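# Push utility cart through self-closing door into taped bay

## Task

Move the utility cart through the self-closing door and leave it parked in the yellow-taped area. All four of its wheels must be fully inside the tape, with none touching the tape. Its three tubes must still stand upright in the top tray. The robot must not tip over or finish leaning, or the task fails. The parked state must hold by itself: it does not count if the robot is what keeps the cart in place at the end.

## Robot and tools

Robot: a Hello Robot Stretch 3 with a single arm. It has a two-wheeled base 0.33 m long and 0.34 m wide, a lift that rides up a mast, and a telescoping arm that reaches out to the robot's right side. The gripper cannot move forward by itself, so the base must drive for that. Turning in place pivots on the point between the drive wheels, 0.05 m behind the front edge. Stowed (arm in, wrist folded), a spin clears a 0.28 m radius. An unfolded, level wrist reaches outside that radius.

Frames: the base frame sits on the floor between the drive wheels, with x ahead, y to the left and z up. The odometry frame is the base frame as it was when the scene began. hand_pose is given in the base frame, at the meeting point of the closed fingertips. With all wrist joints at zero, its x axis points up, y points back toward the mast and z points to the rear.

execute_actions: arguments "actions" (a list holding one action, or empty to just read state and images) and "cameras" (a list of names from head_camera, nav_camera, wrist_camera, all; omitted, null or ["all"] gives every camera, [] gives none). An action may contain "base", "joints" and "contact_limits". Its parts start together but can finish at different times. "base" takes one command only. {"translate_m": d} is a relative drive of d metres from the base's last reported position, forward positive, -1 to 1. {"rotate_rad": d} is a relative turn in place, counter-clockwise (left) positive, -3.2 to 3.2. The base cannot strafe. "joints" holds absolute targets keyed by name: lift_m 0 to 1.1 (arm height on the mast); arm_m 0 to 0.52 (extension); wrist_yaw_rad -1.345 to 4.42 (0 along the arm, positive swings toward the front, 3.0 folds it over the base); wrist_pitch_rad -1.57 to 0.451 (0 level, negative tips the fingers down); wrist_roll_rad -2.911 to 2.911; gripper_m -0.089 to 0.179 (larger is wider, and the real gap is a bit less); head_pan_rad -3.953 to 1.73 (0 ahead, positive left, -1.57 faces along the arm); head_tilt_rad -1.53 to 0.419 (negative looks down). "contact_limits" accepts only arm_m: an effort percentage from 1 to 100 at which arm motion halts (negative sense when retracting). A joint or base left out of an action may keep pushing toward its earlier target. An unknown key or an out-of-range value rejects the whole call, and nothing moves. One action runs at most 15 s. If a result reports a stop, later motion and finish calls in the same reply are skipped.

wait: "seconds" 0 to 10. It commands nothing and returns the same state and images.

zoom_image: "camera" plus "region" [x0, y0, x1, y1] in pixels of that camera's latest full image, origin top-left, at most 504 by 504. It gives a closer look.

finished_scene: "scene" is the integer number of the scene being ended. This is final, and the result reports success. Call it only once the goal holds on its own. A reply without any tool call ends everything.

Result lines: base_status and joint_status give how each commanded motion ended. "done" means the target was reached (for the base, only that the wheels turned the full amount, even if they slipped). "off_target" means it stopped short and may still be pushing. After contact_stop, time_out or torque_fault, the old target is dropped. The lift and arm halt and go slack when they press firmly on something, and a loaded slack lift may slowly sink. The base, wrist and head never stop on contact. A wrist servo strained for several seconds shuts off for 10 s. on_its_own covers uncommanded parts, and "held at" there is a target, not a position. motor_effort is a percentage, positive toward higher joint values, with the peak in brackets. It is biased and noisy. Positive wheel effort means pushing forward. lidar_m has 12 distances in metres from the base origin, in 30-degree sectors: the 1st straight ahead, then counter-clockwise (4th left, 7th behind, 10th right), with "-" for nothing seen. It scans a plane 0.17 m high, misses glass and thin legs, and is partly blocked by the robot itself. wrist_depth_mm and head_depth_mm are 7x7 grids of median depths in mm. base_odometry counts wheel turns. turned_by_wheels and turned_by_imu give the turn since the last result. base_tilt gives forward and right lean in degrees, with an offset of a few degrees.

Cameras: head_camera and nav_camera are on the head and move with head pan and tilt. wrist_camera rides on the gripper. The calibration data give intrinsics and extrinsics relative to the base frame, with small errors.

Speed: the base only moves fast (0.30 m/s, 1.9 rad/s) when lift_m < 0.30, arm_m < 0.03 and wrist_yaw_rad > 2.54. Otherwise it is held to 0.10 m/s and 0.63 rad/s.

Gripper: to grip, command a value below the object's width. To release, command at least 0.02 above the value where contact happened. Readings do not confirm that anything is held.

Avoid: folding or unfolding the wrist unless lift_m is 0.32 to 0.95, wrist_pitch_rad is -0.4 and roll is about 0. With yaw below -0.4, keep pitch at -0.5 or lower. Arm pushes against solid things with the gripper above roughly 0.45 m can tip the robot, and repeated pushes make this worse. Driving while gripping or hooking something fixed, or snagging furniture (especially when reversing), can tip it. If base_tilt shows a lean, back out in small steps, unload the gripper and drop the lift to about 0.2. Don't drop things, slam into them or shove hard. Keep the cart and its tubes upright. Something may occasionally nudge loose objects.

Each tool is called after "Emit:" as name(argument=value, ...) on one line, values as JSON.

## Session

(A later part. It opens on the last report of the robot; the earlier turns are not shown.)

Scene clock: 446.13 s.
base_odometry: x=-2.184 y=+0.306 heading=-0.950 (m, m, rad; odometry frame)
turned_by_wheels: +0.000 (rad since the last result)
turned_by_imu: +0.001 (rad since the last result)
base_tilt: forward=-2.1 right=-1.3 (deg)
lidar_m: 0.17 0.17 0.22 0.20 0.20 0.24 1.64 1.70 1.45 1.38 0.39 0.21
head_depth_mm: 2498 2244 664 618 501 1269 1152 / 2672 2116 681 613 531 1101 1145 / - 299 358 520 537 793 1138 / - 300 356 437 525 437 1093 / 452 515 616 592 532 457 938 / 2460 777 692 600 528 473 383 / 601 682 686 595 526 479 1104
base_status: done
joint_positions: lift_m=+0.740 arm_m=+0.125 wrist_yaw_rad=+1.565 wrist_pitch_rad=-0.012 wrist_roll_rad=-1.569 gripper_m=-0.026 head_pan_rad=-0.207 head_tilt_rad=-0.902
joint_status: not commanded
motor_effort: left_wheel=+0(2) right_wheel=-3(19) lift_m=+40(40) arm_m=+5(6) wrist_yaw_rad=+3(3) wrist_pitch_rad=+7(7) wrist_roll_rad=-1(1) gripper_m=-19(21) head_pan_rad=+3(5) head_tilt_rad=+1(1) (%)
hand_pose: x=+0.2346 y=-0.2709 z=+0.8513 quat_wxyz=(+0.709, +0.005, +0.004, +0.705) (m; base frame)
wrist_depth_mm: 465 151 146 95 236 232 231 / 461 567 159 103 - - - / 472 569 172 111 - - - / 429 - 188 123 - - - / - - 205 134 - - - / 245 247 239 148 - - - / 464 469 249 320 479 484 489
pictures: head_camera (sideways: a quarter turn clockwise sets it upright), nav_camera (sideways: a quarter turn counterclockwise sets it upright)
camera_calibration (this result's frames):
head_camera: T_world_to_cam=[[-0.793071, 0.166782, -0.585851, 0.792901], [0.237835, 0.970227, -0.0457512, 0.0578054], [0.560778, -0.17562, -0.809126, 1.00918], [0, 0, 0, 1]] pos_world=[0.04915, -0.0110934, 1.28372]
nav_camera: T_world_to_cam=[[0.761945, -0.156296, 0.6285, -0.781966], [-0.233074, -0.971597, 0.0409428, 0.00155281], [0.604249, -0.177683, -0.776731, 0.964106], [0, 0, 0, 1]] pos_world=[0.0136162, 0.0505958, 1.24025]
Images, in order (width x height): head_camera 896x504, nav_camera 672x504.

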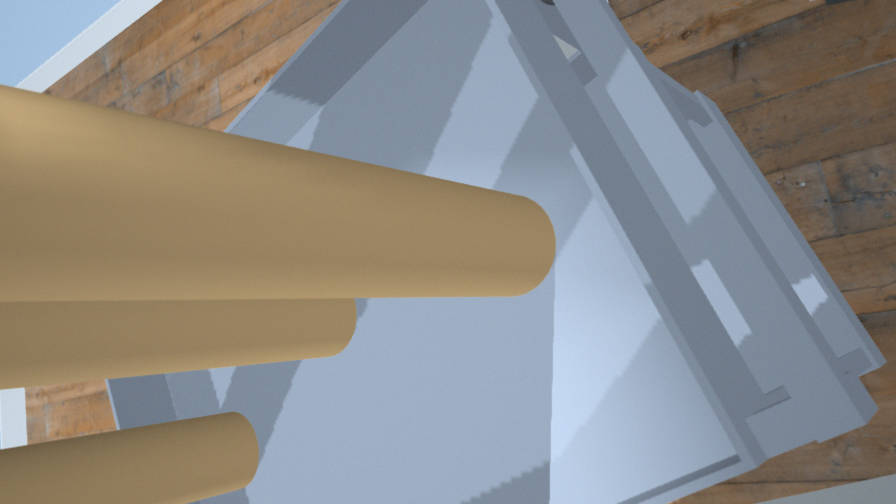

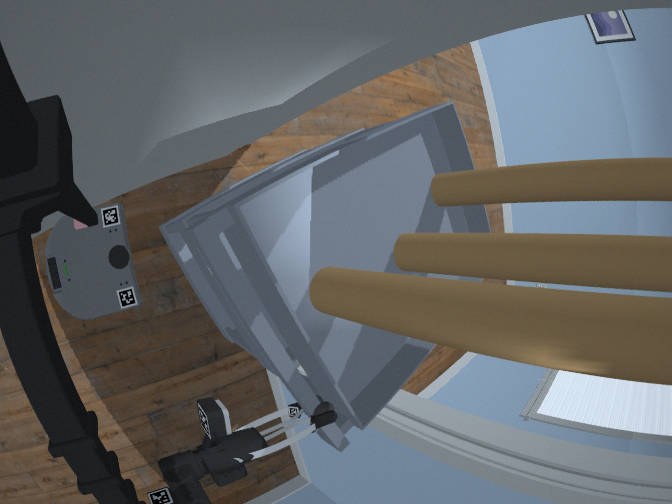

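Emit:
execute_actions(actions=[{"base": {"translate_m": -0.15}, "joints": {"head_pan_rad": 0.35, "head_tilt_rad": -0.9}}], cameras=["head_camera", "nav_camera"])

Scene clock: 457.17 s.
base_odometry: x=-2.271 y=+0.428 heading=-0.950 (m, m, rad; odometry frame)
turned_by_wheels: +0.000 (rad since the last result)
turned_by_imu: +0.002 (rad since the last result)
base_tilt: forward=-2.1 right=-1.2 (deg)
lidar_m: 0.17 0.17 0.21 0.19 0.19 0.24 1.48 1.54 1.44 1.39 0.39 0.21
head_depth_mm: 583 787 683 616 486 491 392 / 2568 710 711 615 540 488 393 / 2692 798 706 610 537 487 993 / 2665 789 699 607 534 484 929 / 2504 2072 1721 1019 1186 1214 1102 / 522 570 627 698 787 903 1060 / 409 437 471 510 556 611 677
base_status: done
joint_positions: lift_m=+0.740 arm_m=+0.125 wrist_yaw_rad=+1.566 wrist_pitch_rad=-0.012 wrist_roll_rad=-1.569 gripper_m=-0.026 head_pan_rad=+0.343 head_tilt_rad=-0.902
joint_status: all done
motor_effort: left_wheel=+0(3) right_wheel=-4(17) lift_m=+40(40) arm_m=+5(4) wrist_yaw_rad=+3(3) wrist_pitch_rad=+7(7) wrist_roll_rad=-1(1) gripper_m=-20(19) head_pan_rad=+2(34) head_tilt_rad=+1(3) (%)
hand_pose: x=+0.2346 y=-0.2708 z=+0.8513 quat_wxyz=(+0.709, +0.005, +0.004, +0.705) (m; base frame)
wrist_depth_mm: 468 151 147 95 401 235 231 / 469 559 158 102 - - - / 466 567 173 112 - - - / 427 - 189 122 - - - / - - 205 134 - - - / 244 246 238 148 620 639 635 / 633 628 250 405 643 651 652
pictures: head_camera (sideways: a quarter turn clockwise sets it upright), nav_camera (sideways: a quarter turn counterclockwise sets it upright)
camera_calibration (this result's frames):
head_camera: T_world_to_cam=[[-0.762993, -0.272745, -0.586047, 0.792973], [-0.304917, 0.95128, -0.0457431, 0.0611057], [0.569971, 0.143794, -0.808985, 1.00894], [0, 0, 0, 1]] pos_world=[0.048596, 0.0130708, 1.28374]
nav_camera: T_world_to_cam=[[0.730971, 0.265393, 0.628688, -0.782022], [0.309692, -0.949955, 0.040936, -0.00174916], [0.60809, 0.164776, -0.776579, 0.963885], [0, 0, 0, 1]] pos_world=[-0.0139518, 0.0470559, 1.24025]
Images, in order (width x height): head_camera 896x504, nav_camera 672x504.

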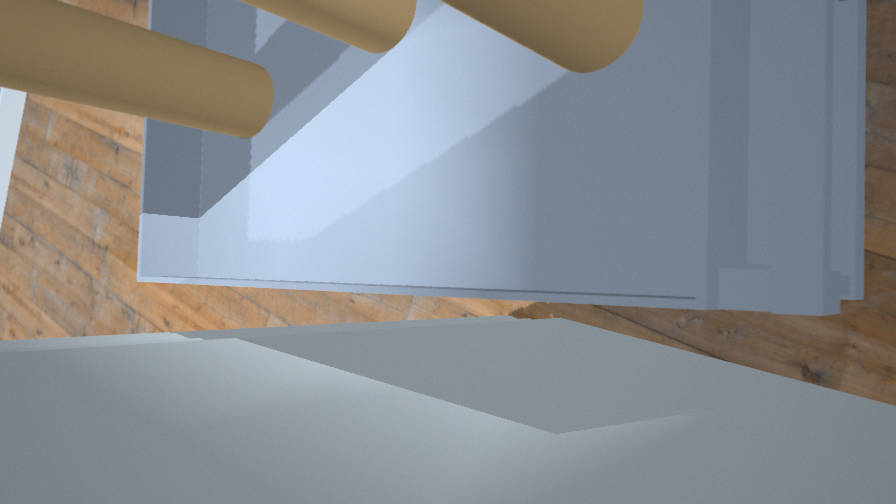

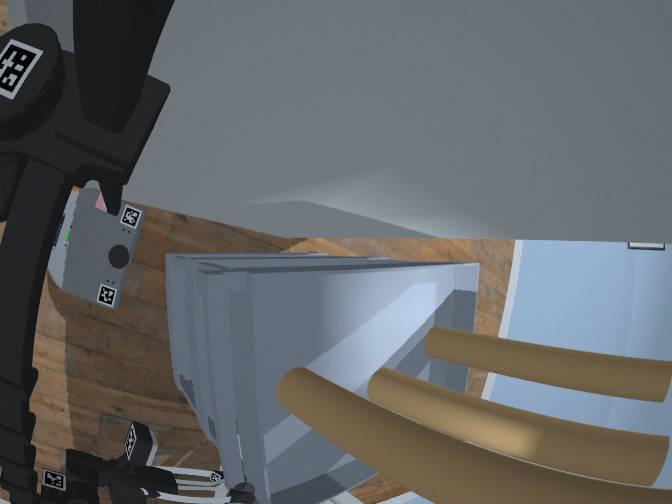

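Emit:
execute_actions(actions=[{"base": {"translate_m": -0.2}}], cameras=["nav_camera"])

Emit:
execute_actions(actions=[{"base": {"translate_m": -0.15}}], cameras=["nav_camera", "head_camera"])

Scene clock: 480.97 s.
base_odometry: x=-2.387 y=+0.591 heading=-0.950 (m, m, rad; odometry frame)
turned_by_wheels: +0.000 (rad since the last result)
turned_by_imu: +0.002 (rad since the last result)
base_tilt: forward=-2.0 right=-1.3 (deg)
lidar_m: 0.17 0.17 0.19 0.17 1.84 1.33 1.28 1.33 1.45 1.39 0.39 0.21
head_depth_mm: 585 789 683 616 481 491 391 / 2551 710 711 613 539 490 391 / 2720 798 706 608 537 487 391 / 2589 790 701 607 534 484 391 / 610 690 779 846 1012 1132 1102 / 445 487 538 600 682 783 923 / 351 377 406 441 482 532 593
base_status: done
joint_positions: lift_m=+0.740 arm_m=+0.125 wrist_yaw_rad=+1.568 wrist_pitch_rad=-0.012 wrist_roll_rad=-1.569 gripper_m=-0.026 head_pan_rad=+0.344 head_tilt_rad=-0.902
joint_status: not commanded
motor_effort: left_wheel=+1(3) right_wheel=-4(17) lift_m=+40(40) arm_m=+5(5) wrist_yaw_rad=+2(3) wrist_pitch_rad=+7(7) wrist_roll_rad=-1(1) gripper_m=-19(20) head_pan_rad=+3(3) head_tilt_rad=+1(1) (%)
hand_pose: x=+0.2346 y=-0.2701 z=+0.8513 quat_wxyz=(+0.708, +0.005, +0.004, +0.706) (m; base frame)
wrist_depth_mm: 465 151 146 95 401 235 232 / 467 565 158 103 - - - / 465 567 172 112 - - - / 422 - 189 122 - - - / 811 833 205 134 853 872 875 / 244 247 238 148 836 824 857 / 832 829 250 512 857 882 901
pictures: nav_camera (sideways: a quarter turn counterclockwise sets it upright)
camera_calibration (this result's frames):
nav_camera: T_world_to_cam=[[0.730953, 0.265437, 0.62869, -0.782024], [0.309749, -0.949937, 0.0409359, -0.00174942], [0.608081, 0.164814, -0.776578, 0.963883], [0, 0, 0, 1]] pos_world=[-0.0139545, 0.0470548, 1.24025]
Images, in order (width x height): nav_camera 672x504.

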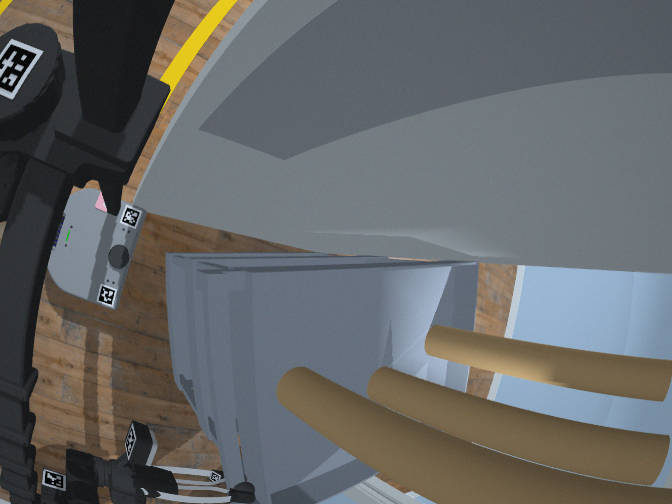

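Scene clock: 483.47 s.
base_odometry: x=-2.475 y=+0.713 heading=-0.950 (m, m, rad; odometry frame)
turned_by_wheels: +0.000 (rad since the last result)
turned_by_imu: +0.001 (rad since the last result)
base_tilt: forward=-2.0 right=-1.3 (deg)
lidar_m: 0.18 0.18 0.21 2.39 1.62 1.17 1.13 1.17 1.45 1.39 0.39 0.22
head_depth_mm: 595 699 714 617 497 492 1000 / 2723 755 711 614 540 464 935 / 2712 796 705 610 538 471 941 / 763 778 701 594 534 475 981 / 404 453 519 607 639 692 1067 / 301 316 328 349 393 490 1098 / - - - - 317 1206 1125
base_status: done
joint_positions: lift_m=+0.740 arm_m=+0.125 wrist_yaw_rad=+1.574 wrist_pitch_rad=-0.012 wrist_roll_rad=-1.569 gripper_m=-0.026 head_pan_rad=+0.344 head_tilt_rad=-0.902
joint_status: not commanded
motor_effort: left_wheel=+1(3) right_wheel=-3(16) lift_m=+40(40) arm_m=+4(5) wrist_yaw_rad=-2(2) wrist_pitch_rad=+7(7) wrist_roll_rad=-1(1) gripper_m=-20(20) head_pan_rad=+3(3) head_tilt_rad=+0(1) (%)
hand_pose: x=+0.2346 y=-0.2686 z=+0.8513 quat_wxyz=(+0.706, +0.005, +0.004, +0.708) (m; base frame)
wrist_depth_mm: 460 552 151 99 231 228 227 / 465 598 161 106 - - - / 472 561 175 115 - - - / 433 - 190 125 - - - / 932 962 203 135 970 997 - / 244 245 - 148 - - - / - - 242 - - - -
pictures: head_camera (sideways: a quarter turn clockwise sets it upright), nav_camera (sideways: a quarter turn counterclockwise sets it upright)
camera_calibration (this result's frames):
head_camera: T_world_to_cam=[[-0.762976, -0.272791, -0.586049, 0.792975], [-0.304974, 0.951262, -0.045743, 0.061106], [0.569964, 0.143829, -0.808984, 1.00894], [0, 0, 0, 1]] pos_world=[0.0485952, 0.0130734, 1.28374]
nav_camera: T_world_to_cam=[[0.730953, 0.265437, 0.62869, -0.782024], [0.309749, -0.949937, 0.0409359, -0.00174943], [0.608081, 0.164814, -0.776578, 0.963883], [0, 0, 0, 1]] pos_world=[-0.0139545, 0.0470548, 1.24025]
Images, in order (width x height): head_camera 896x504, nav_camera 672x504.

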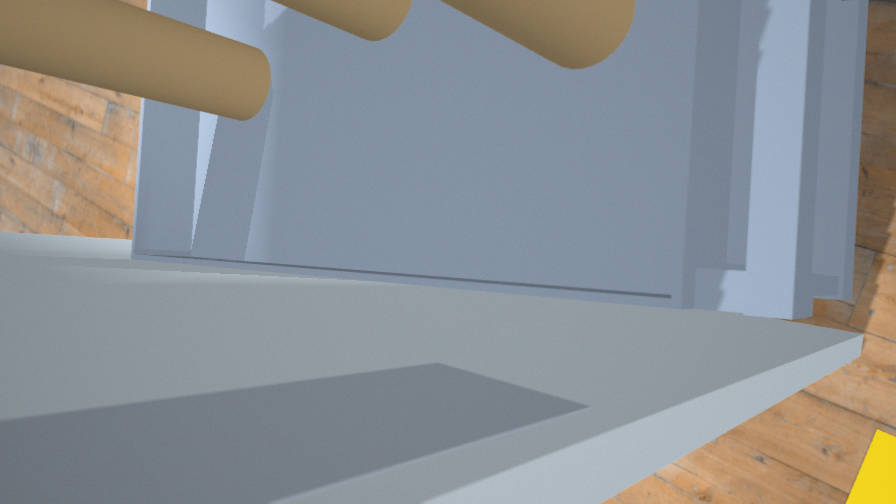

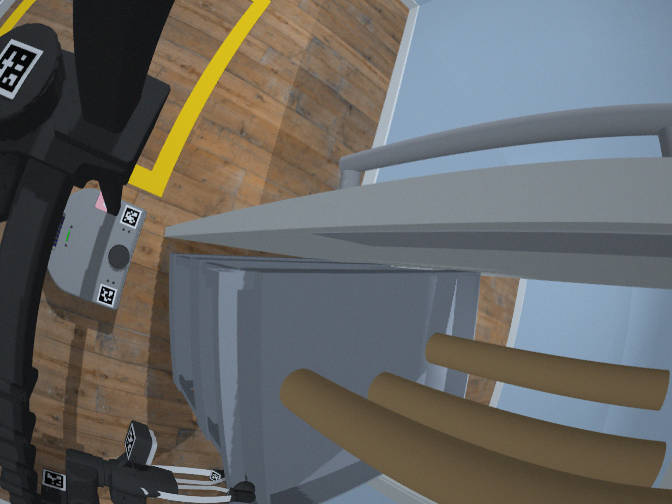

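Emit:
execute_actions(actions=[{"joints": {"head_pan_rad": 1.7, "head_tilt_rad": -0.9}}], cameras=["head_camera", "nav_camera"])

Scene clock: 489.37 s.
base_odometry: x=-2.475 y=+0.713 heading=-0.950 (m, m, rad; odometry frame)
turned_by_wheels: +0.000 (rad since the last result)
turned_by_imu: +0.001 (rad since the last result)
base_tilt: forward=-2.1 right=-1.3 (deg)
lidar_m: 0.18 0.18 0.21 2.39 1.62 1.18 1.13 1.17 1.45 1.39 0.39 0.22
head_depth_mm: 2193 2241 1886 1629 1430 1272 468 / 2220 2210 1868 1619 1423 1271 711 / 2245 2209 1853 1612 1408 1261 1137 / 2272 2194 1849 1594 1408 1257 1151 / 2296 2160 1836 1591 1422 1241 1149 / 2316 2155 1812 1594 1444 - - / 2348 2164 1850 - - - -
base_status: not commanded
joint_positions: lift_m=+0.740 arm_m=+0.125 wrist_yaw_rad=+1.574 wrist_pitch_rad=-0.012 wrist_roll_rad=-1.569 gripper_m=-0.026 head_pan_rad=+1.693 head_tilt_rad=-0.902
joint_status: all done
motor_effort: left_wheel=+1(1) right_wheel=-3(3) lift_m=+40(40) arm_m=+5(4) wrist_yaw_rad=-2(2) wrist_pitch_rad=+7(7) wrist_roll_rad=-1(1) gripper_m=-19(20) head_pan_rad=+4(43) head_tilt_rad=+0(3) (%)
hand_pose: x=+0.2346 y=-0.2686 z=+0.8513 quat_wxyz=(+0.706, +0.005, +0.004, +0.708) (m; base frame)
wrist_depth_mm: 466 564 150 99 229 230 228 / 467 591 162 106 - - - / 472 562 175 115 - - - / 429 - 190 125 - - - / 922 958 203 136 989 989 - / 243 245 - 148 - - - / - - 243 - - - -
pictures: head_camera (sideways: a quarter turn clockwise sets it upright), nav_camera (sideways: a quarter turn counterclockwise sets it upright)
camera_calibration (this result's frames):
head_camera: T_world_to_cam=[[0.098434, -0.804275, -0.586049, 0.78772], [-0.99503, -0.0884488, -0.045743, 0.0653154], [-0.0150454, 0.587639, -0.808984, 1.01251], [0, 0, 0, 1]] pos_world=[0.00268584, 0.0443294, 1.28374]
nav_camera: T_world_to_cam=[[-0.0982976, 0.771419, 0.62869, -0.776965], [0.994787, 0.0933983, 0.0409359, -0.00592818], [-0.0271398, 0.629436, -0.776578, 0.967758], [0, 0, 0, 1]] pos_world=[-0.0442118, -0.0092225, 1.24025]
Images, in order (width x height): head_camera 896x504, nav_camera 672x504.

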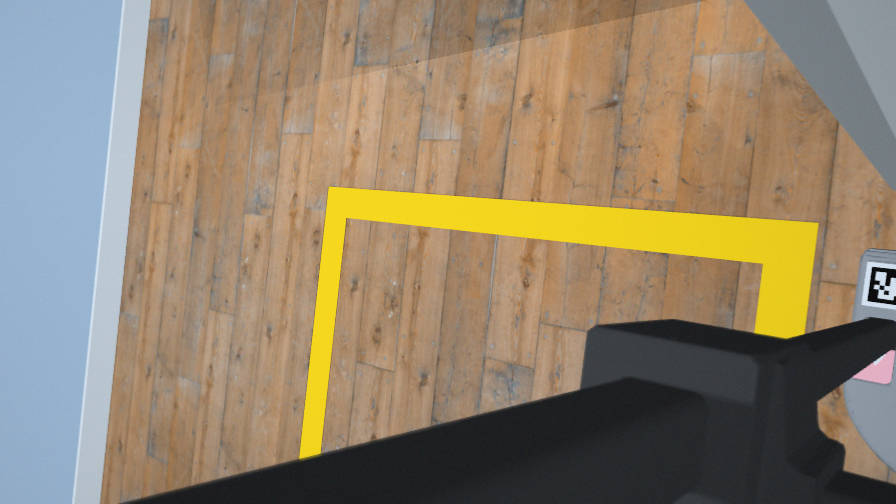

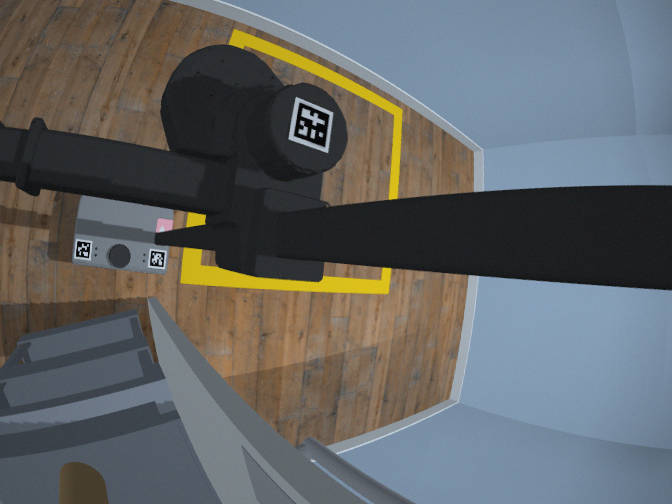

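Emit:
execute_actions(actions=[{"base": {"translate_m": -0.3}, "joints": {"head_pan_rad": 0.2, "head_tilt_rad": -0.9}}], cameras=["nav_camera"])

Emit:
execute_actions(actions=[{"base": {"translate_m": -0.35}}], cameras=["nav_camera", "head_camera"])

Scene clock: 613.30 s.
base_odometry: x=-2.649 y=+0.957 heading=-0.950 (m, m, rad; odometry frame)
turned_by_wheels: +0.000 (rad since the last result)
turned_by_imu: +0.002 (rad since the last result)
base_tilt: forward=-2.1 right=-1.3 (deg)
lidar_m: 0.24 0.24 1.84 2.39 1.19 0.87 0.83 0.86 1.17 1.40 0.39 0.26
head_depth_mm: 638 788 628 450 518 482 1057 / 2558 772 711 614 540 491 1100 / 2699 828 706 610 536 500 1094 / 2677 820 699 607 534 509 1092 / 413 483 585 677 542 514 1116 / 1258 1398 1732 1573 1392 1246 1124 / 1253 1530 1736 1568 1386 1240 1122
base_status: done
joint_positions: lift_m=+0.740 arm_m=+0.125 wrist_yaw_rad=+1.586 wrist_pitch_rad=-0.012 wrist_roll_rad=-1.569 gripper_m=-0.026 head_pan_rad=+0.207 head_tilt_rad=-0.902
joint_status: all done
motor_effort: left_wheel=+3(4) right_wheel=-7(16) lift_m=+40(40) arm_m=+5(5) wrist_yaw_rad=-10(10) wrist_pitch_rad=+7(7) wrist_roll_rad=-1(1) gripper_m=-20(19) head_pan_rad=-2(45) head_tilt_rad=+1(0) (%)
hand_pose: x=+0.2345 y=-0.2655 z=+0.8513 quat_wxyz=(+0.702, +0.005, +0.004, +0.713) (m; base frame)
wrist_depth_mm: 465 595 167 115 232 234 236 / 465 643 175 120 444 452 452 / 465 636 184 127 - - - / 469 647 195 135 - - - / 438 - 202 140 - - - / 981 - - 148 - - - / 232 235 226 - - - -
pictures: nav_camera (sideways: a quarter turn counterclockwise sets it upright)
camera_calibration (this result's frames):
nav_camera: T_world_to_cam=[[0.760257, 0.163581, 0.62869, -0.782203], [0.177706, -0.983232, 0.0409359, -0.000943963], [0.624844, 0.0805998, -0.776578, 0.963781], [0, 0, 0, 1]] pos_world=[-0.00737004, 0.0493446, 1.24025]
Images, in order (width x height): nav_camera 672x504.

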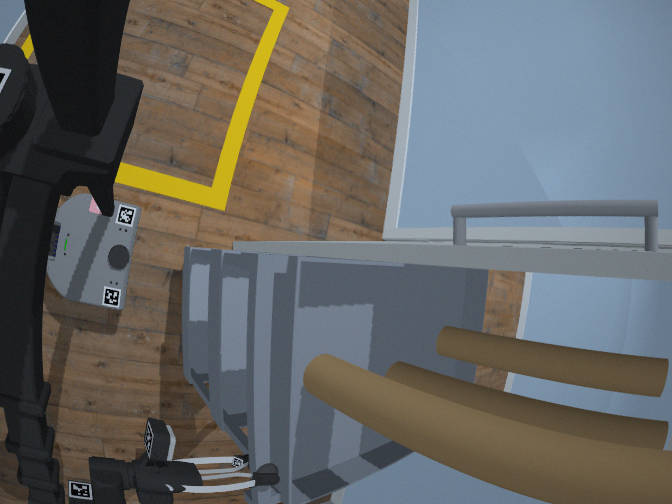

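Scene clock: 617.73 s.
base_odometry: x=-2.853 y=+1.242 heading=-0.950 (m, m, rad; odometry frame)
turned_by_wheels: +0.000 (rad since the last result)
turned_by_imu: +0.001 (rad since the last result)
base_tilt: forward=-2.0 right=-1.2 (deg)
lidar_m: 0.29 0.30 2.33 1.92 0.69 0.50 0.48 0.50 0.68 1.40 0.39 0.30
head_depth_mm: 2766 789 715 513 510 748 1058 / 2761 845 710 615 495 789 1100 / 788 816 705 609 481 822 1108 / 1078 1333 1392 595 486 831 1121 / 1605 1866 1830 1581 496 1233 1129 / 1630 1901 1826 1580 1392 1245 1125 / 1666 1959 1810 1570 1385 1237 1120
base_status: done
joint_positions: lift_m=+0.740 arm_m=+0.125 wrist_yaw_rad=+1.623 wrist_pitch_rad=-0.012 wrist_roll_rad=-1.569 gripper_m=-0.026 head_pan_rad=+0.207 head_tilt_rad=-0.902
joint_status: not commanded
on_its_own: wrist_yaw_rad is held at +1.612, not at your +1.570, by its stall guard, which is not easing now
motor_effort: left_wheel=+2(3) right_wheel=-5(19) lift_m=+40(40) arm_m=+5(5) wrist_yaw_rad=-7(16) wrist_pitch_rad=+7(7) wrist_roll_rad=-1(1) gripper_m=-20(19) head_pan_rad=-3(3) head_tilt_rad=+0(0) (%)
hand_pose: x=+0.2342 y=-0.2561 z=+0.8513 quat_wxyz=(+0.688, +0.005, +0.004, +0.725) (m; base frame)
wrist_depth_mm: 465 676 193 138 272 276 285 / 464 685 195 139 269 270 272 / 464 688 198 141 481 488 490 / 468 695 200 143 - - - / 464 671 203 145 - - - / 927 - - 147 - - - / 225 224 209 150 - - -
pictures: head_camera (sideways: a quarter turn clockwise sets it upright), nav_camera (sideways: a quarter turn counterclockwise sets it upright)
camera_calibration (this result's frames):
head_camera: T_world_to_cam=[[-0.792998, -0.166435, -0.586049, 0.793159], [-0.172699, 0.983912, -0.045743, 0.0602991], [0.584234, 0.0649357, -0.808983, 1.00886], [0, 0, 0, 1]] pos_world=[0.0499789, 0.00716948, 1.28374]
nav_camera: T_world_to_cam=[[0.760273, 0.163506, 0.62869, -0.782203], [0.177609, -0.983249, 0.0409359, -0.000943362], [0.624852, 0.0805388, -0.776578, 0.963781], [0, 0, 0, 1]] pos_world=[-0.00736519, 0.049346, 1.24025]
Images, in order (width x height): head_camera 896x504, nav_camera 672x504.

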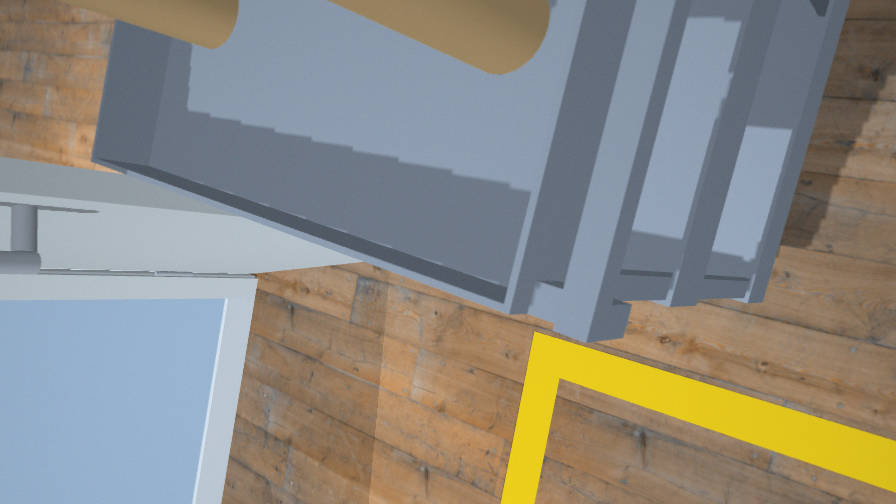

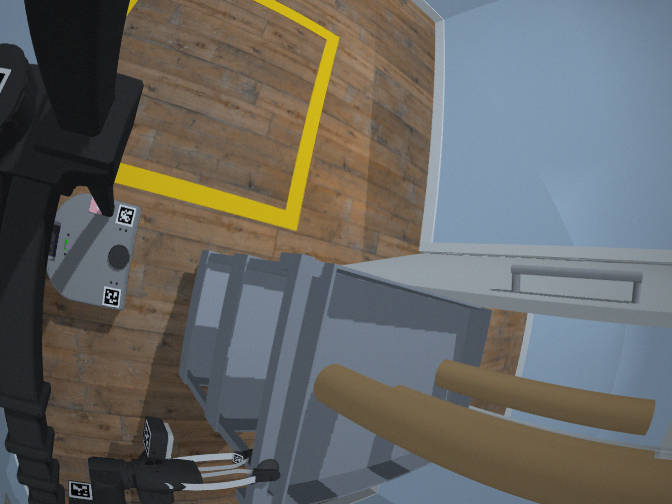

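Emit:
execute_actions(actions=[{"base": {"translate_m": -0.10}}], cameras=[])

Emit:
execute_actions(actions=[{"joints": {"gripper_m": 0.08}}], cameras=[])

Emit:
execute_actions(actions=[{"base": {"translate_m": -0.06}}], cameras=["nav_camera", "wrist_camera"])

Scene clock: 650.33 s.
base_odometry: x=-2.911 y=+1.323 heading=-0.949 (m, m, rad; odometry frame)
turned_by_wheels: +0.000 (rad since the last result)
turned_by_imu: +0.001 (rad since the last result)
base_tilt: forward=-2.1 right=-1.3 (deg)
lidar_m: 0.30 1.81 2.47 1.53 0.54 0.40 0.38 0.39 0.54 1.40 0.39 0.31
head_depth_mm: 2759 828 715 528 500 782 1058 / 866 845 711 613 486 812 1103 / 972 933 693 610 484 822 1125 / 1550 1709 1766 594 505 951 1135 / 1703 1998 1836 1587 1328 1251 1130 / 1731 2006 1815 1570 1390 1246 1128 / 1761 2019 1805 1569 1385 1241 1123
base_status: done
joint_positions: lift_m=+0.740 arm_m=+0.125 wrist_yaw_rad=+1.630 wrist_pitch_rad=-0.012 wrist_roll_rad=-1.569 gripper_m=-0.026 head_pan_rad=+0.207 head_tilt_rad=-0.902
joint_status: not commanded
on_its_own: wrist_yaw_rad is held at +1.612, not at your +1.570, by its stall guard, which is not easing now
motor_effort: left_wheel=+3(4) right_wheel=-6(17) lift_m=+40(40) arm_m=+4(4) wrist_yaw_rad=-11(11) wrist_pitch_rad=+7(7) wrist_roll_rad=-1(1) gripper_m=-20(20) head_pan_rad=-3(3) head_tilt_rad=+1(0) (%)
hand_pose: x=+0.2341 y=-0.2543 z=+0.8513 quat_wxyz=(+0.686, +0.005, +0.004, +0.728) (m; base frame)
wrist_depth_mm: 465 644 200 142 827 - - / 464 682 200 144 272 274 278 / 467 706 202 145 483 490 494 / 467 691 204 145 - - - / 471 689 204 146 - - - / 440 - - 147 - - - / 232 233 207 148 - - -
pictures: none
No camera images: the call's "cameras" was empty. Leave "cameras" out to get every camera's image.

Scene clock: 651.90 s.
base_odometry: x=-2.911 y=+1.323 heading=-0.950 (m, m, rad; odometry frame)
turned_by_wheels: +0.000 (rad since the last result)
turned_by_imu: +0.000 (rad since the last result)
base_tilt: forward=-2.0 right=-1.3 (deg)
lidar_m: 0.30 1.81 2.47 1.53 0.54 0.40 0.38 0.40 0.54 1.40 0.39 0.31
head_depth_mm: 2773 828 714 527 501 784 1061 / 872 845 711 614 486 812 1097 / 970 864 692 610 484 833 1126 / 1551 1708 1759 585 506 950 1134 / 1701 1972 1833 1583 1327 1250 1133 / 1742 1997 1813 1576 1391 1241 1126 / 1776 2013 1805 1567 1386 1238 1122
base_status: not commanded
joint_positions: lift_m=+0.740 arm_m=+0.125 wrist_yaw_rad=+1.616 wrist_pitch_rad=-0.016 wrist_roll_rad=-1.569 gripper_m=+0.080 head_pan_rad=+0.207 head_tilt_rad=-0.902
joint_status: all done
on_its_own: wrist_yaw_rad is held at +1.612, not at your +1.570, by its stall guard, which is not easing now
motor_effort: left_wheel=-1(3) right_wheel=+2(5) lift_m=+40(40) arm_m=+5(5) wrist_yaw_rad=-2(11) wrist_pitch_rad=+9(9) wrist_roll_rad=-1(1) gripper_m=+1(81) head_pan_rad=-3(3) head_tilt_rad=+1(1) (%)
hand_pose: x=+0.2342 y=-0.2580 z=+0.8503 quat_wxyz=(+0.691, +0.006, +0.006, +0.723) (m; base frame)
wrist_depth_mm: 459 646 198 141 284 849 - / 464 689 200 142 273 273 274 / 466 688 201 144 490 487 492 / 464 692 203 145 - - - / 467 642 205 146 - - - / 447 - 208 148 - - - / 220 221 208 149 - - -
pictures: none
No camera images: the call's "cameras" was empty. Leave "cameras" out to get every camera's image.

Scene clock: 654.07 s.
base_odometry: x=-2.946 y=+1.372 heading=-0.950 (m, m, rad; odometry frame)
turned_by_wheels: +0.000 (rad since the last result)
turned_by_imu: +0.000 (rad since the last result)
base_tilt: forward=-2.1 right=-1.2 (deg)
lidar_m: 0.36 1.87 2.48 1.29 0.46 0.33 0.32 0.33 0.45 1.22 0.47 0.37
head_depth_mm: 2751 830 714 567 530 842 1123 / 910 843 710 614 854 1043 1145 / 1043 836 703 561 865 1110 1140 / 1631 1844 1759 539 801 1126 1136 / 1761 2004 1824 1591 1393 1256 1134 / 1799 2042 1827 1574 1387 1240 1123 / 1828 2041 1802 1565 1385 1245 1120
base_status: done
joint_positions: lift_m=+0.740 arm_m=+0.125 wrist_yaw_rad=+1.616 wrist_pitch_rad=-0.016 wrist_roll_rad=-1.569 gripper_m=+0.080 head_pan_rad=+0.207 head_tilt_rad=-0.902
joint_status: not commanded
on_its_own: wrist_yaw_rad is held at +1.612, not at your +1.570, by its stall guard, which is not easing now
motor_effort: left_wheel=-1(6) right_wheel=+1(3) lift_m=+40(40) arm_m=+4(5) wrist_yaw_rad=-2(2) wrist_pitch_rad=+9(9) wrist_roll_rad=-1(1) gripper_m=+0(1) head_pan_rad=-1(2) head_tilt_rad=+1(1) (%)
hand_pose: x=+0.2342 y=-0.2580 z=+0.8503 quat_wxyz=(+0.691, +0.006, +0.006, +0.723) (m; base frame)
wrist_depth_mm: 462 661 256 256 - - - / 462 697 258 259 326 332 332 / 467 687 260 258 546 545 545 / 462 680 264 264 - - - / 466 646 264 264 - - - / 390 - 266 269 - - - / - - 270 223 - - -
pictures: nav_camera (sideways: a quarter turn counterclockwise sets it upright), wrist_camera
camera_calibration (this result's frames):
nav_camera: T_world_to_cam=[[0.760271, 0.163506, 0.628693, -0.782207], [0.17761, -0.983249, 0.0409358, -0.000943232], [0.624855, 0.0805396, -0.776576, 0.963778], [0, 0, 0, 1]] pos_world=[-0.007365, 0.049346, 1.24025]
wrist_camera: T_world_to_cam=[[-0.024555, 0.0209707, 0.999479, -0.852622], [-0.136662, -0.990465, 0.0174241, -0.206305], [0.990313, -0.136163, 0.0271868, -0.121535], [0, 0, 0, 1]] pos_world=[0.0712277, -0.203006, 0.859076]
Images, in order (width x height): nav_camera 672x504, wrist_camera 644x364.

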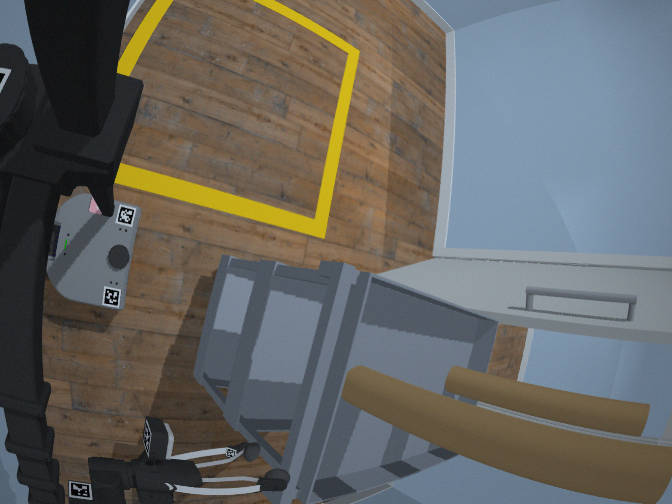

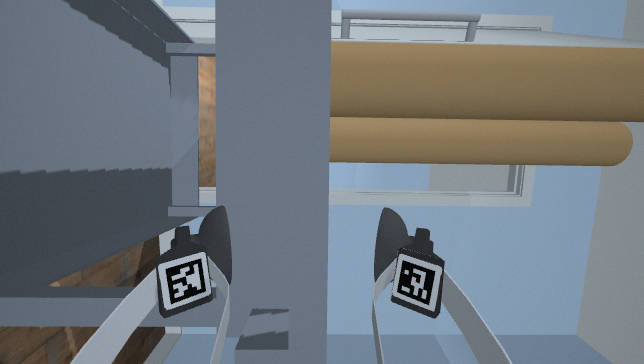

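Emit:
execute_actions(actions=[{"joints": {"wrist_roll_rad": 0.0, "wrist_pitch_rad": -0.4, "arm_m": 0.0, "gripper_m": 0.02}}], cameras=[])

Emit:
execute_actions(actions=[{"base": {"rotate_rad": -1.57}, "joints": {"wrist_yaw_rad": 3.0, "lift_m": 0.45}}], cameras=[])

Emit:
execute_actions(actions=[{"joints": {"lift_m": 0.28}}], cameras=[])

Emit:
execute_actions(actions=[{"base": {"translate_m": 0.79}}], cameras=[])

Emit:
execute_actions(actions=[{"base": {"rotate_rad": 1.57}}], cameras=[])

Emit:
execute_actions(actions=[{"base": {"translate_m": 0.56}}], cameras=[])

Emit:
execute_actions(actions=[{"base": {"rotate_rad": 1.86}, "joints": {"head_pan_rad": -0.2, "head_tilt_rad": -1.0}}], cameras=["nav_camera", "head_camera"])

Scene clock: 680.10 s.
base_odometry: x=-2.946 y=+1.372 heading=-0.950 (m, m, rad; odometry frame)
turned_by_wheels: +0.000 (rad since the last result)
turned_by_imu: +0.001 (rad since the last result)
base_tilt: forward=-2.0 right=-1.3 (deg)
lidar_m: 0.36 1.88 2.48 1.28 0.46 0.33 0.32 0.33 0.45 1.23 0.47 0.37
head_depth_mm: 2761 829 713 567 530 829 1129 / 909 845 712 614 852 1023 1143 / 1044 838 703 562 864 1113 1144 / 1636 1848 1769 540 792 1126 1134 / 1753 2012 1828 1586 1395 1249 1130 / 1790 2042 1821 1577 1394 1246 1127 / 1834 2053 1820 1568 1384 1241 1121
base_status: not commanded
joint_positions: lift_m=+0.740 arm_m=+0.002 wrist_yaw_rad=+1.615 wrist_pitch_rad=-0.413 wrist_roll_rad=-0.008 gripper_m=+0.020 head_pan_rad=+0.207 head_tilt_rad=-0.902
joint_status: all done
joint sent to its limit — the command would take arm_m past its lower limit, so that joint was sent only as far as its limit.
on_its_own: wrist_yaw_rad is held at +1.612, not at your +1.570, by its stall guard, which is not easing now
motor_effort: left_wheel=-1(1) right_wheel=+1(1) lift_m=+40(40) arm_m=-7(7) wrist_yaw_rad=-1(2) wrist_pitch_rad=+8(9) wrist_roll_rad=+5(8) gripper_m=+0(79) head_pan_rad=-3(3) head_tilt_rad=+1(1) (%)
hand_pose: x=+0.2034 y=-0.1371 z=+0.7534 quat_wxyz=(+0.585, +0.599, -0.371, +0.402) (m; base frame)
wrist_depth_mm: 225 194 188 183 178 174 169 / - 273 265 258 252 242 231 / - - - 897 897 - 277 / - - 684 720 727 - - / - - 567 595 583 451 - / - 964 440 418 495 494 - / 857 907 705 715 441 889 914
pictures: none
No camera images: the call's "cameras" was empty. Leave "cameras" out to get every camera's image.

Scene clock: 683.57 s.
base_odometry: x=-2.946 y=+1.372 heading=-2.519 (m, m, rad; odometry frame)
turned_by_wheels: -1.570 (rad since the last result)
turned_by_imu: -1.569 (rad since the last result)
base_tilt: forward=-2.0 right=-1.2 (deg)
lidar_m: 1.24 0.47 0.37 0.36 1.88 2.47 1.27 0.46 0.33 0.32 0.33 0.45
head_depth_mm: 1249 1432 1616 1461 1264 1132 1018 / 1269 1465 1730 1616 1427 1267 1148 / 1292 1504 1738 1602 1415 1264 1141 / 1320 1535 1760 1602 1407 1261 1136 / 1341 1567 1777 1587 1401 1250 1130 / 1376 1608 1782 1575 1392 1247 1128 / 1405 1650 1806 1564 1388 1107 1119
base_status: done
joint_positions: lift_m=+0.450 arm_m=+0.002 wrist_yaw_rad=+2.997 wrist_pitch_rad=-0.415 wrist_roll_rad=-0.007 gripper_m=+0.020 head_pan_rad=+0.207 head_tilt_rad=-0.902
joint_status: all done
motor_effort: left_wheel=+2(7) right_wheel=-2(5) lift_m=+24(33) arm_m=-7(6) wrist_yaw_rad=+2(1) wrist_pitch_rad=+9(9) wrist_roll_rad=+4(5) gripper_m=+0(0) head_pan_rad=-2(3) head_tilt_rad=+1(1) (%)
hand_pose: x=+0.0111 y=+0.0756 z=+0.4637 quat_wxyz=(+0.195, +0.698, +0.096, +0.682) (m; base frame)
wrist_depth_mm: - - 360 367 374 393 - / - - 392 398 403 416 - / - - - - - - - / 984 - 751 773 749 - - / 788 803 676 656 587 811 876 / 673 684 - 654 715 716 728 / 582 579 604 607 604 613 609
pictures: none
No camera images: the call's "cameras" was empty. Leave "cameras" out to get every camera's image.

Scene clock: 685.93 s.
base_odometry: x=-2.946 y=+1.372 heading=-2.519 (m, m, rad; odometry frame)
turned_by_wheels: +0.000 (rad since the last result)
turned_by_imu: +0.000 (rad since the last result)
base_tilt: forward=-2.0 right=-1.3 (deg)
lidar_m: 1.23 0.47 0.37 0.36 1.88 2.47 1.27 0.46 0.33 0.32 0.33 0.45
head_depth_mm: 1247 1436 1613 1456 1263 1129 1019 / 1268 1469 1739 1608 1423 1267 1147 / 1297 1499 1744 1610 1413 1258 1142 / 1319 1535 1759 1595 1398 1255 1136 / 1351 1569 1776 1590 1395 1249 1132 / 1368 1613 1785 1576 1392 1244 1128 / 1407 1649 1810 1569 1380 1108 1119
base_status: not commanded
joint_positions: lift_m=+0.280 arm_m=+0.002 wrist_yaw_rad=+2.997 wrist_pitch_rad=-0.415 wrist_roll_rad=-0.007 gripper_m=+0.020 head_pan_rad=+0.207 head_tilt_rad=-0.902
joint_status: all done
motor_effort: left_wheel=+2(2) right_wheel=-2(2) lift_m=+24(27) arm_m=-6(6) wrist_yaw_rad=+1(2) wrist_pitch_rad=+9(9) wrist_roll_rad=+4(4) gripper_m=-1(1) head_pan_rad=-2(2) head_tilt_rad=+0(1) (%)
hand_pose: x=+0.0111 y=+0.0756 z=+0.2936 quat_wxyz=(+0.195, +0.698, +0.096, +0.682) (m; base frame)
wrist_depth_mm: - - 873 - - - - / - - 800 889 869 - - / 907 - 599 618 631 531 - / 694 - 510 478 494 706 769 / 576 573 602 614 599 602 621 / 478 485 - - 504 516 516 / - - - 429 433 436 439
pictures: none
No camera images: the call's "cameras" was empty. Leave "cameras" out to get every camera's image.

Scene clock: 690.37 s.
base_odometry: x=-3.588 y=+0.911 heading=-2.519 (m, m, rad; odometry frame)
turned_by_wheels: +0.000 (rad since the last result)
turned_by_imu: +0.000 (rad since the last result)
base_tilt: forward=-2.0 right=-1.3 (deg)
lidar_m: 0.60 0.63 0.85 1.81 0.58 0.53 1.26 0.45 0.33 0.32 0.33 0.45
head_depth_mm: 515 593 699 852 1071 1128 1010 / 525 606 716 876 1131 1267 1147 / 535 619 736 908 1185 1260 1143 / 545 632 755 939 1228 1255 1136 / 556 647 776 969 1292 1248 1129 / 568 664 798 1001 1323 1243 1127 / 580 680 821 1041 1322 1239 1120
base_status: done
joint_positions: lift_m=+0.280 arm_m=+0.002 wrist_yaw_rad=+2.998 wrist_pitch_rad=-0.415 wrist_roll_rad=-0.007 gripper_m=+0.020 head_pan_rad=+0.207 head_tilt_rad=-0.901
joint_status: not commanded
motor_effort: left_wheel=+2(10) right_wheel=-2(6) lift_m=+25(24) arm_m=-7(7) wrist_yaw_rad=+2(2) wrist_pitch_rad=+9(9) wrist_roll_rad=+4(4) gripper_m=+0(0) head_pan_rad=-2(3) head_tilt_rad=-1(0) (%)
hand_pose: x=+0.0110 y=+0.0756 z=+0.2936 quat_wxyz=(+0.195, +0.698, +0.097, +0.682) (m; base frame)
wrist_depth_mm: - - - - - 773 568 / 769 - - - - 780 581 / 593 - 939 960 - 789 574 / 689 - 721 741 742 727 588 / 572 576 609 613 602 614 570 / 479 491 - - 509 503 516 / - - - 431 439 438 439
pictures: none
No camera images: the call's "cameras" was empty. Leave "cameras" out to get every camera's image.

Scene clock: 692.67 s.
base_odometry: x=-3.588 y=+0.911 heading=-0.949 (m, m, rad; odometry frame)
turned_by_wheels: +1.570 (rad since the last result)
turned_by_imu: +1.564 (rad since the last result)
base_tilt: forward=-2.0 right=-1.3 (deg)
lidar_m: 1.81 0.58 0.53 1.31 0.46 0.33 0.32 0.33 0.45 0.60 0.63 0.85
head_depth_mm: 1639 1875 1891 1618 1425 1277 1148 / 1662 1922 1864 1611 1422 1267 1143 / 1693 1957 1861 1605 1409 1260 1144 / 2601 2087 1850 1594 1409 1253 1136 / 2664 2160 1829 1581 1400 1252 1129 / 2569 2051 1186 1419 1390 1244 1131 / 930 850 1140 1056 1242 1220 1122
base_status: done
joint_positions: lift_m=+0.280 arm_m=+0.002 wrist_yaw_rad=+2.998 wrist_pitch_rad=-0.415 wrist_roll_rad=-0.007 gripper_m=+0.020 head_pan_rad=+0.207 head_tilt_rad=-0.901
joint_status: not commanded
motor_effort: left_wheel=-2(8) right_wheel=+3(13) lift_m=+25(25) arm_m=-7(6) wrist_yaw_rad=+2(1) wrist_pitch_rad=+9(8) wrist_roll_rad=+4(4) gripper_m=+0(0) head_pan_rad=-2(2) head_tilt_rad=+0(0) (%)
hand_pose: x=+0.0110 y=+0.0756 z=+0.2936 quat_wxyz=(+0.195, +0.698, +0.097, +0.682) (m; base frame)
wrist_depth_mm: 469 - - - - - - / 472 - - - 899 897 917 / 484 - 953 939 861 557 586 / 486 - 722 728 736 732 765 / 464 583 599 622 610 611 621 / 442 490 - - 505 509 512 / - - - 435 432 439 439
pictures: none
No camera images: the call's "cameras" was empty. Leave "cameras" out to get every camera's image.

Scene clock: 696.10 s.
base_odometry: x=-3.262 y=+0.456 heading=-0.950 (m, m, rad; odometry frame)
turned_by_wheels: +0.000 (rad since the last result)
turned_by_imu: +0.000 (rad since the last result)
base_tilt: forward=-2.0 right=-1.2 (deg)
lidar_m: 1.25 0.51 0.40 0.39 0.42 0.92 0.88 0.86 0.62 0.60 0.62 0.84
head_depth_mm: 1115 1286 1515 1619 1428 1276 1153 / 1134 1312 1552 1614 1423 1266 1148 / 1155 1341 1584 1613 1410 1262 1140 / 1173 1358 1620 1601 1405 1253 1137 / 2655 2181 1840 1584 1400 1249 1131 / 2639 2155 1820 1579 1399 1248 1127 / 2602 2134 1813 1567 1383 1202 1123
base_status: done
joint_positions: lift_m=+0.280 arm_m=+0.002 wrist_yaw_rad=+2.998 wrist_pitch_rad=-0.415 wrist_roll_rad=-0.007 gripper_m=+0.020 head_pan_rad=+0.207 head_tilt_rad=-0.901
joint_status: not commanded
motor_effort: left_wheel=-3(5) right_wheel=+2(10) lift_m=+25(24) arm_m=-6(6) wrist_yaw_rad=+2(2) wrist_pitch_rad=+9(9) wrist_roll_rad=+4(4) gripper_m=-1(1) head_pan_rad=-4(3) head_tilt_rad=+2(1) (%)
hand_pose: x=+0.0110 y=+0.0756 z=+0.2936 quat_wxyz=(+0.195, +0.698, +0.097, +0.682) (m; base frame)
wrist_depth_mm: - - - - 882 910 - / - - 808 859 853 - - / 889 - 480 488 506 893 - / 701 - 646 665 612 732 787 / 569 568 615 609 598 614 613 / 482 491 - - 510 507 519 / - - - 434 438 436 440
pictures: none
No camera images: the call's "cameras" was empty. Leave "cameras" out to get every camera's image.

Scene clock: 698.57 s.
base_odometry: x=-3.262 y=+0.456 heading=+0.910 (m, m, rad; odometry frame)
turned_by_wheels: +1.860 (rad since the last result)
turned_by_imu: +1.853 (rad since the last result)
base_tilt: forward=-2.1 right=-1.3 (deg)
lidar_m: 0.40 1.02 0.88 0.88 0.69 0.60 0.60 0.69 1.20 1.25 0.43 0.39
head_depth_mm: 499 731 652 918 890 1222 1140 / 509 581 649 915 900 1219 1147 / 814 723 644 924 1078 1217 1142 / 815 732 640 931 1145 1230 1137 / 584 684 636 925 1170 1224 1121 / 745 708 605 925 1179 1216 1113 / 755 665 607 1405 1325 1209 1113
base_status: done
joint_positions: lift_m=+0.280 arm_m=+0.002 wrist_yaw_rad=+2.998 wrist_pitch_rad=-0.415 wrist_roll_rad=-0.007 gripper_m=+0.020 head_pan_rad=-0.193 head_tilt_rad=-0.988
joint_status: all done
motor_effort: left_wheel=-2(9) right_wheel=+3(12) lift_m=+25(25) arm_m=-7(7) wrist_yaw_rad=+1(1) wrist_pitch_rad=+9(9) wrist_roll_rad=+4(4) gripper_m=+0(1) head_pan_rad=-2(29) head_tilt_rad=-4(11) (%)
hand_pose: x=+0.0110 y=+0.0756 z=+0.2936 quat_wxyz=(+0.195, +0.698, +0.097, +0.682) (m; base frame)
wrist_depth_mm: 598 - 841 809 816 789 774 / 632 - 883 904 873 851 842 / 659 - 928 934 913 878 926 / 643 - 720 739 739 766 785 / 568 570 598 612 610 615 626 / 487 491 - - 504 511 515 / - - - 437 437 439 443
pictures: head_camera (sideways: a quarter turn clockwise sets it upright), nav_camera (sideways: a quarter turn counterclockwise sets it upright)
camera_calibration (this result's frames):
head_camera: T_world_to_cam=[[-0.841693, 0.164705, -0.514223, 0.699885], [0.220233, 0.974244, -0.0484338, 0.0614], [0.493002, -0.154016, -0.856288, 1.0709], [0, 0, 0, 1]] pos_world=[0.047608, -0.0101574, 1.27987]
nav_camera: T_world_to_cam=[[0.814128, -0.155381, 0.559511, -0.692402], [-0.215876, -0.975464, 0.0432196, -0.00151148], [0.539067, -0.155971, -0.827695, 1.03076], [0, 0, 0, 1]] pos_world=[0.00772661, 0.0517088, 1.24063]
Images, in order (width x height): head_camera 896x504, nav_camera 672x504.

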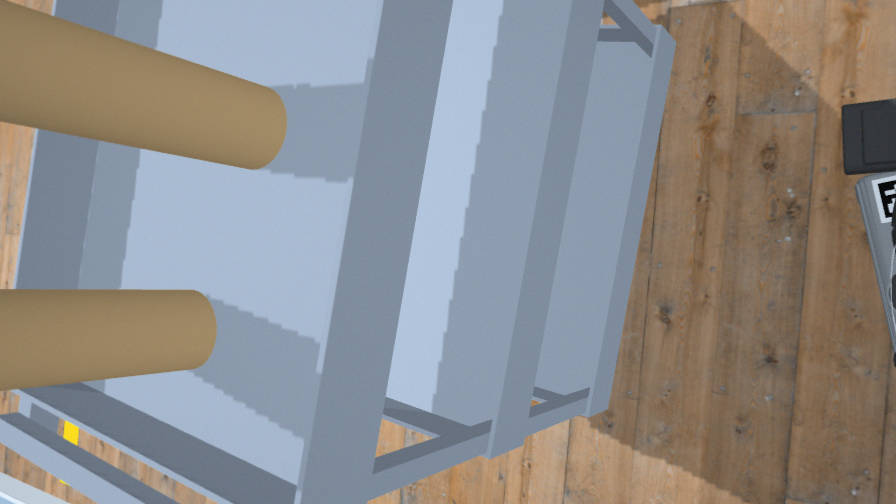

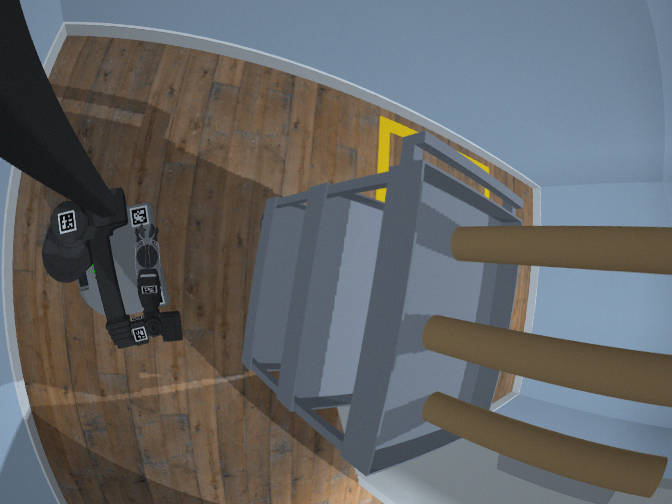

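Emit:
execute_actions(actions=[{"joints": {"lift_m": 0.36}}], cameras=[])

Emit:
execute_actions(actions=[{"joints": {"wrist_yaw_rad": 1.57}}], cameras=[])

Emit:
execute_actions(actions=[{"joints": {"wrist_pitch_rad": 0.0, "gripper_m": 0.16}}], cameras=["wrist_camera", "head_camera"])

Scene clock: 721.50 s.
base_odometry: x=-3.262 y=+0.456 heading=+0.910 (m, m, rad; odometry frame)
turned_by_wheels: +0.000 (rad since the last result)
turned_by_imu: +0.001 (rad since the last result)
base_tilt: forward=-2.1 right=-1.3 (deg)
lidar_m: 0.40 1.02 0.88 0.88 0.69 0.60 0.60 0.69 1.21 1.25 0.43 0.39
head_depth_mm: 498 731 652 918 892 1221 1136 / 508 581 647 910 898 1225 1150 / 812 723 645 920 1080 1220 1140 / 815 732 639 927 1143 1224 1136 / 584 684 636 925 1166 1221 1118 / 743 707 604 925 1175 1215 1114 / 756 664 606 1411 1327 1208 1112
base_status: not commanded
joint_positions: lift_m=+0.360 arm_m=+0.002 wrist_yaw_rad=+2.998 wrist_pitch_rad=-0.415 wrist_roll_rad=-0.007 gripper_m=+0.020 head_pan_rad=-0.193 head_tilt_rad=-0.988
joint_status: all done
motor_effort: left_wheel=-2(2) right_wheel=+2(2) lift_m=+43(45) arm_m=-7(7) wrist_yaw_rad=+2(1) wrist_pitch_rad=+9(8) wrist_roll_rad=+4(4) gripper_m=+0(0) head_pan_rad=-3(2) head_tilt_rad=-4(4) (%)
hand_pose: x=+0.0110 y=+0.0756 z=+0.3729 quat_wxyz=(+0.195, +0.698, +0.097, +0.682) (m; base frame)
wrist_depth_mm: 609 - 827 809 812 792 777 / 626 - 916 894 869 864 848 / 644 - - 977 951 922 900 / 671 - 848 889 891 893 947 / 640 681 706 726 722 730 726 / 569 572 - 578 609 604 610 / 491 501 - 522 506 522 528
pictures: none
No camera images: the call's "cameras" was empty. Leave "cameras" out to get every camera's image.

Scene clock: 723.20 s.
base_odometry: x=-3.262 y=+0.456 heading=+0.910 (m, m, rad; odometry frame)
turned_by_wheels: +0.000 (rad since the last result)
turned_by_imu: +0.000 (rad since the last result)
base_tilt: forward=-2.1 right=-1.2 (deg)
lidar_m: 0.40 1.02 0.88 0.88 0.69 0.60 0.60 0.69 1.21 1.25 0.43 0.39
head_depth_mm: 498 731 651 918 890 1222 1137 / 508 582 645 912 899 1215 1135 / 815 726 645 923 1079 1225 1152 / 815 731 639 930 1140 1227 1134 / 584 683 634 925 1164 1219 1119 / 746 708 605 923 1178 1213 1110 / 755 665 607 1406 1327 1209 1111
base_status: not commanded
joint_positions: lift_m=+0.360 arm_m=+0.002 wrist_yaw_rad=+1.573 wrist_pitch_rad=-0.415 wrist_roll_rad=-0.007 gripper_m=+0.020 head_pan_rad=-0.193 head_tilt_rad=-0.988
joint_status: all done
motor_effort: left_wheel=-2(2) right_wheel=+3(2) lift_m=+43(43) arm_m=-6(7) wrist_yaw_rad=-3(2) wrist_pitch_rad=+9(9) wrist_roll_rad=+4(4) gripper_m=+0(0) head_pan_rad=-3(2) head_tilt_rad=-4(5) (%)
hand_pose: x=+0.2034 y=-0.1464 z=+0.3729 quat_wxyz=(+0.594, +0.591, -0.383, +0.389) (m; base frame)
wrist_depth_mm: 842 - - 252 230 210 196 / 925 - - - - - 585 / 958 - 736 771 742 677 644 / 812 516 598 606 632 608 711 / 672 642 443 504 495 504 462 / 568 576 552 554 359 419 309 / 492 501 503 508 502 357 327
pictures: none
No camera images: the call's "cameras" was empty. Leave "cameras" out to get every camera's image.

Scene clock: 725.10 s.
base_odometry: x=-3.262 y=+0.456 heading=+0.910 (m, m, rad; odometry frame)
turned_by_wheels: +0.000 (rad since the last result)
turned_by_imu: +0.000 (rad since the last result)
base_tilt: forward=-2.1 right=-1.4 (deg)
lidar_m: 0.40 1.02 0.88 0.88 0.69 0.60 0.60 0.69 1.21 1.26 0.43 0.39
head_depth_mm: 498 731 653 918 892 1225 1138 / 509 581 647 913 899 1215 1138 / 813 724 643 924 1080 1222 - / 814 732 640 927 1138 1225 1135 / 584 684 635 926 1168 1219 1118 / 747 708 603 924 1174 1210 1113 / 756 666 607 1414 1326 1213 1105
base_status: not commanded
joint_positions: lift_m=+0.360 arm_m=+0.002 wrist_yaw_rad=+1.573 wrist_pitch_rad=-0.024 wrist_roll_rad=-0.007 gripper_m=+0.160 head_pan_rad=-0.193 head_tilt_rad=-0.988
joint_status: all done
motor_effort: left_wheel=-2(2) right_wheel=+2(2) lift_m=+43(43) arm_m=-7(7) wrist_yaw_rad=-2(2) wrist_pitch_rad=+13(13) wrist_roll_rad=+4(4) gripper_m=+1(83) head_pan_rad=-4(3) head_tilt_rad=-4(5) (%)
hand_pose: x=+0.2342 y=-0.1463 z=+0.4681 quat_wxyz=(+0.507, +0.505, -0.491, +0.496) (m; base frame)
wrist_depth_mm: 886 - - - - - 559 / 909 - - - - - 576 / 904 337 304 276 251 235 217 / 912 365 317 284 259 238 221 / 969 - - - - 244 227 / 923 - 687 735 727 - 662 / 723 503 559 572 575 561 692
pictures: head_camera (sideways: a quarter turn clockwise sets it upright), wrist_camera
camera_calibration (this result's frames):
head_camera: T_world_to_cam=[[-0.841693, 0.164705, -0.514223, 0.699885], [0.220234, 0.974244, -0.0484338, 0.0614], [0.493002, -0.154016, -0.856288, 1.0709], [0, 0, 0, 1]] pos_world=[0.047608, -0.0101574, 1.27987]
wrist_camera: T_world_to_cam=[[-0.0374526, -0.998793, 0.0317654, -0.166115], [-0.205243, -0.0234216, -0.978431, 0.534714], [0.977994, -0.0431645, -0.204119, 0.0287969], [0, 0, 0, 1]] pos_world=[0.0753619, -0.152148, 0.534335]
Images, in order (width x height): head_camera 896x504, wrist_camera 644x364.

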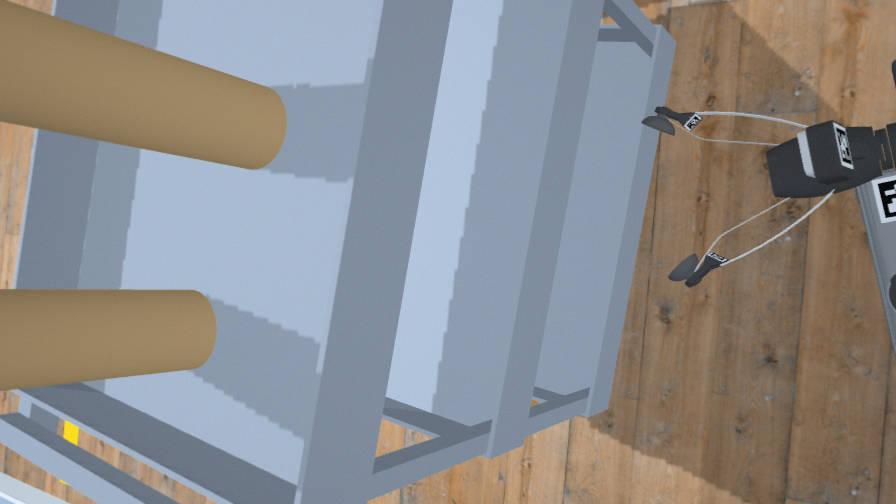

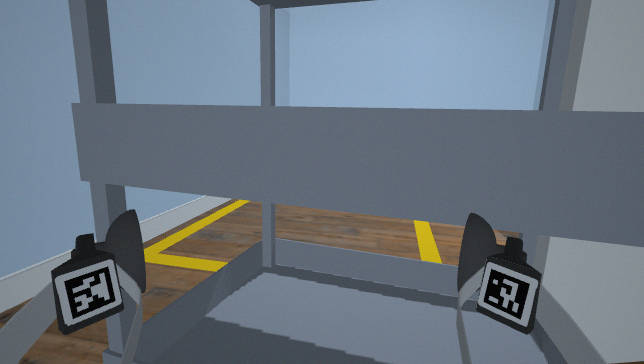

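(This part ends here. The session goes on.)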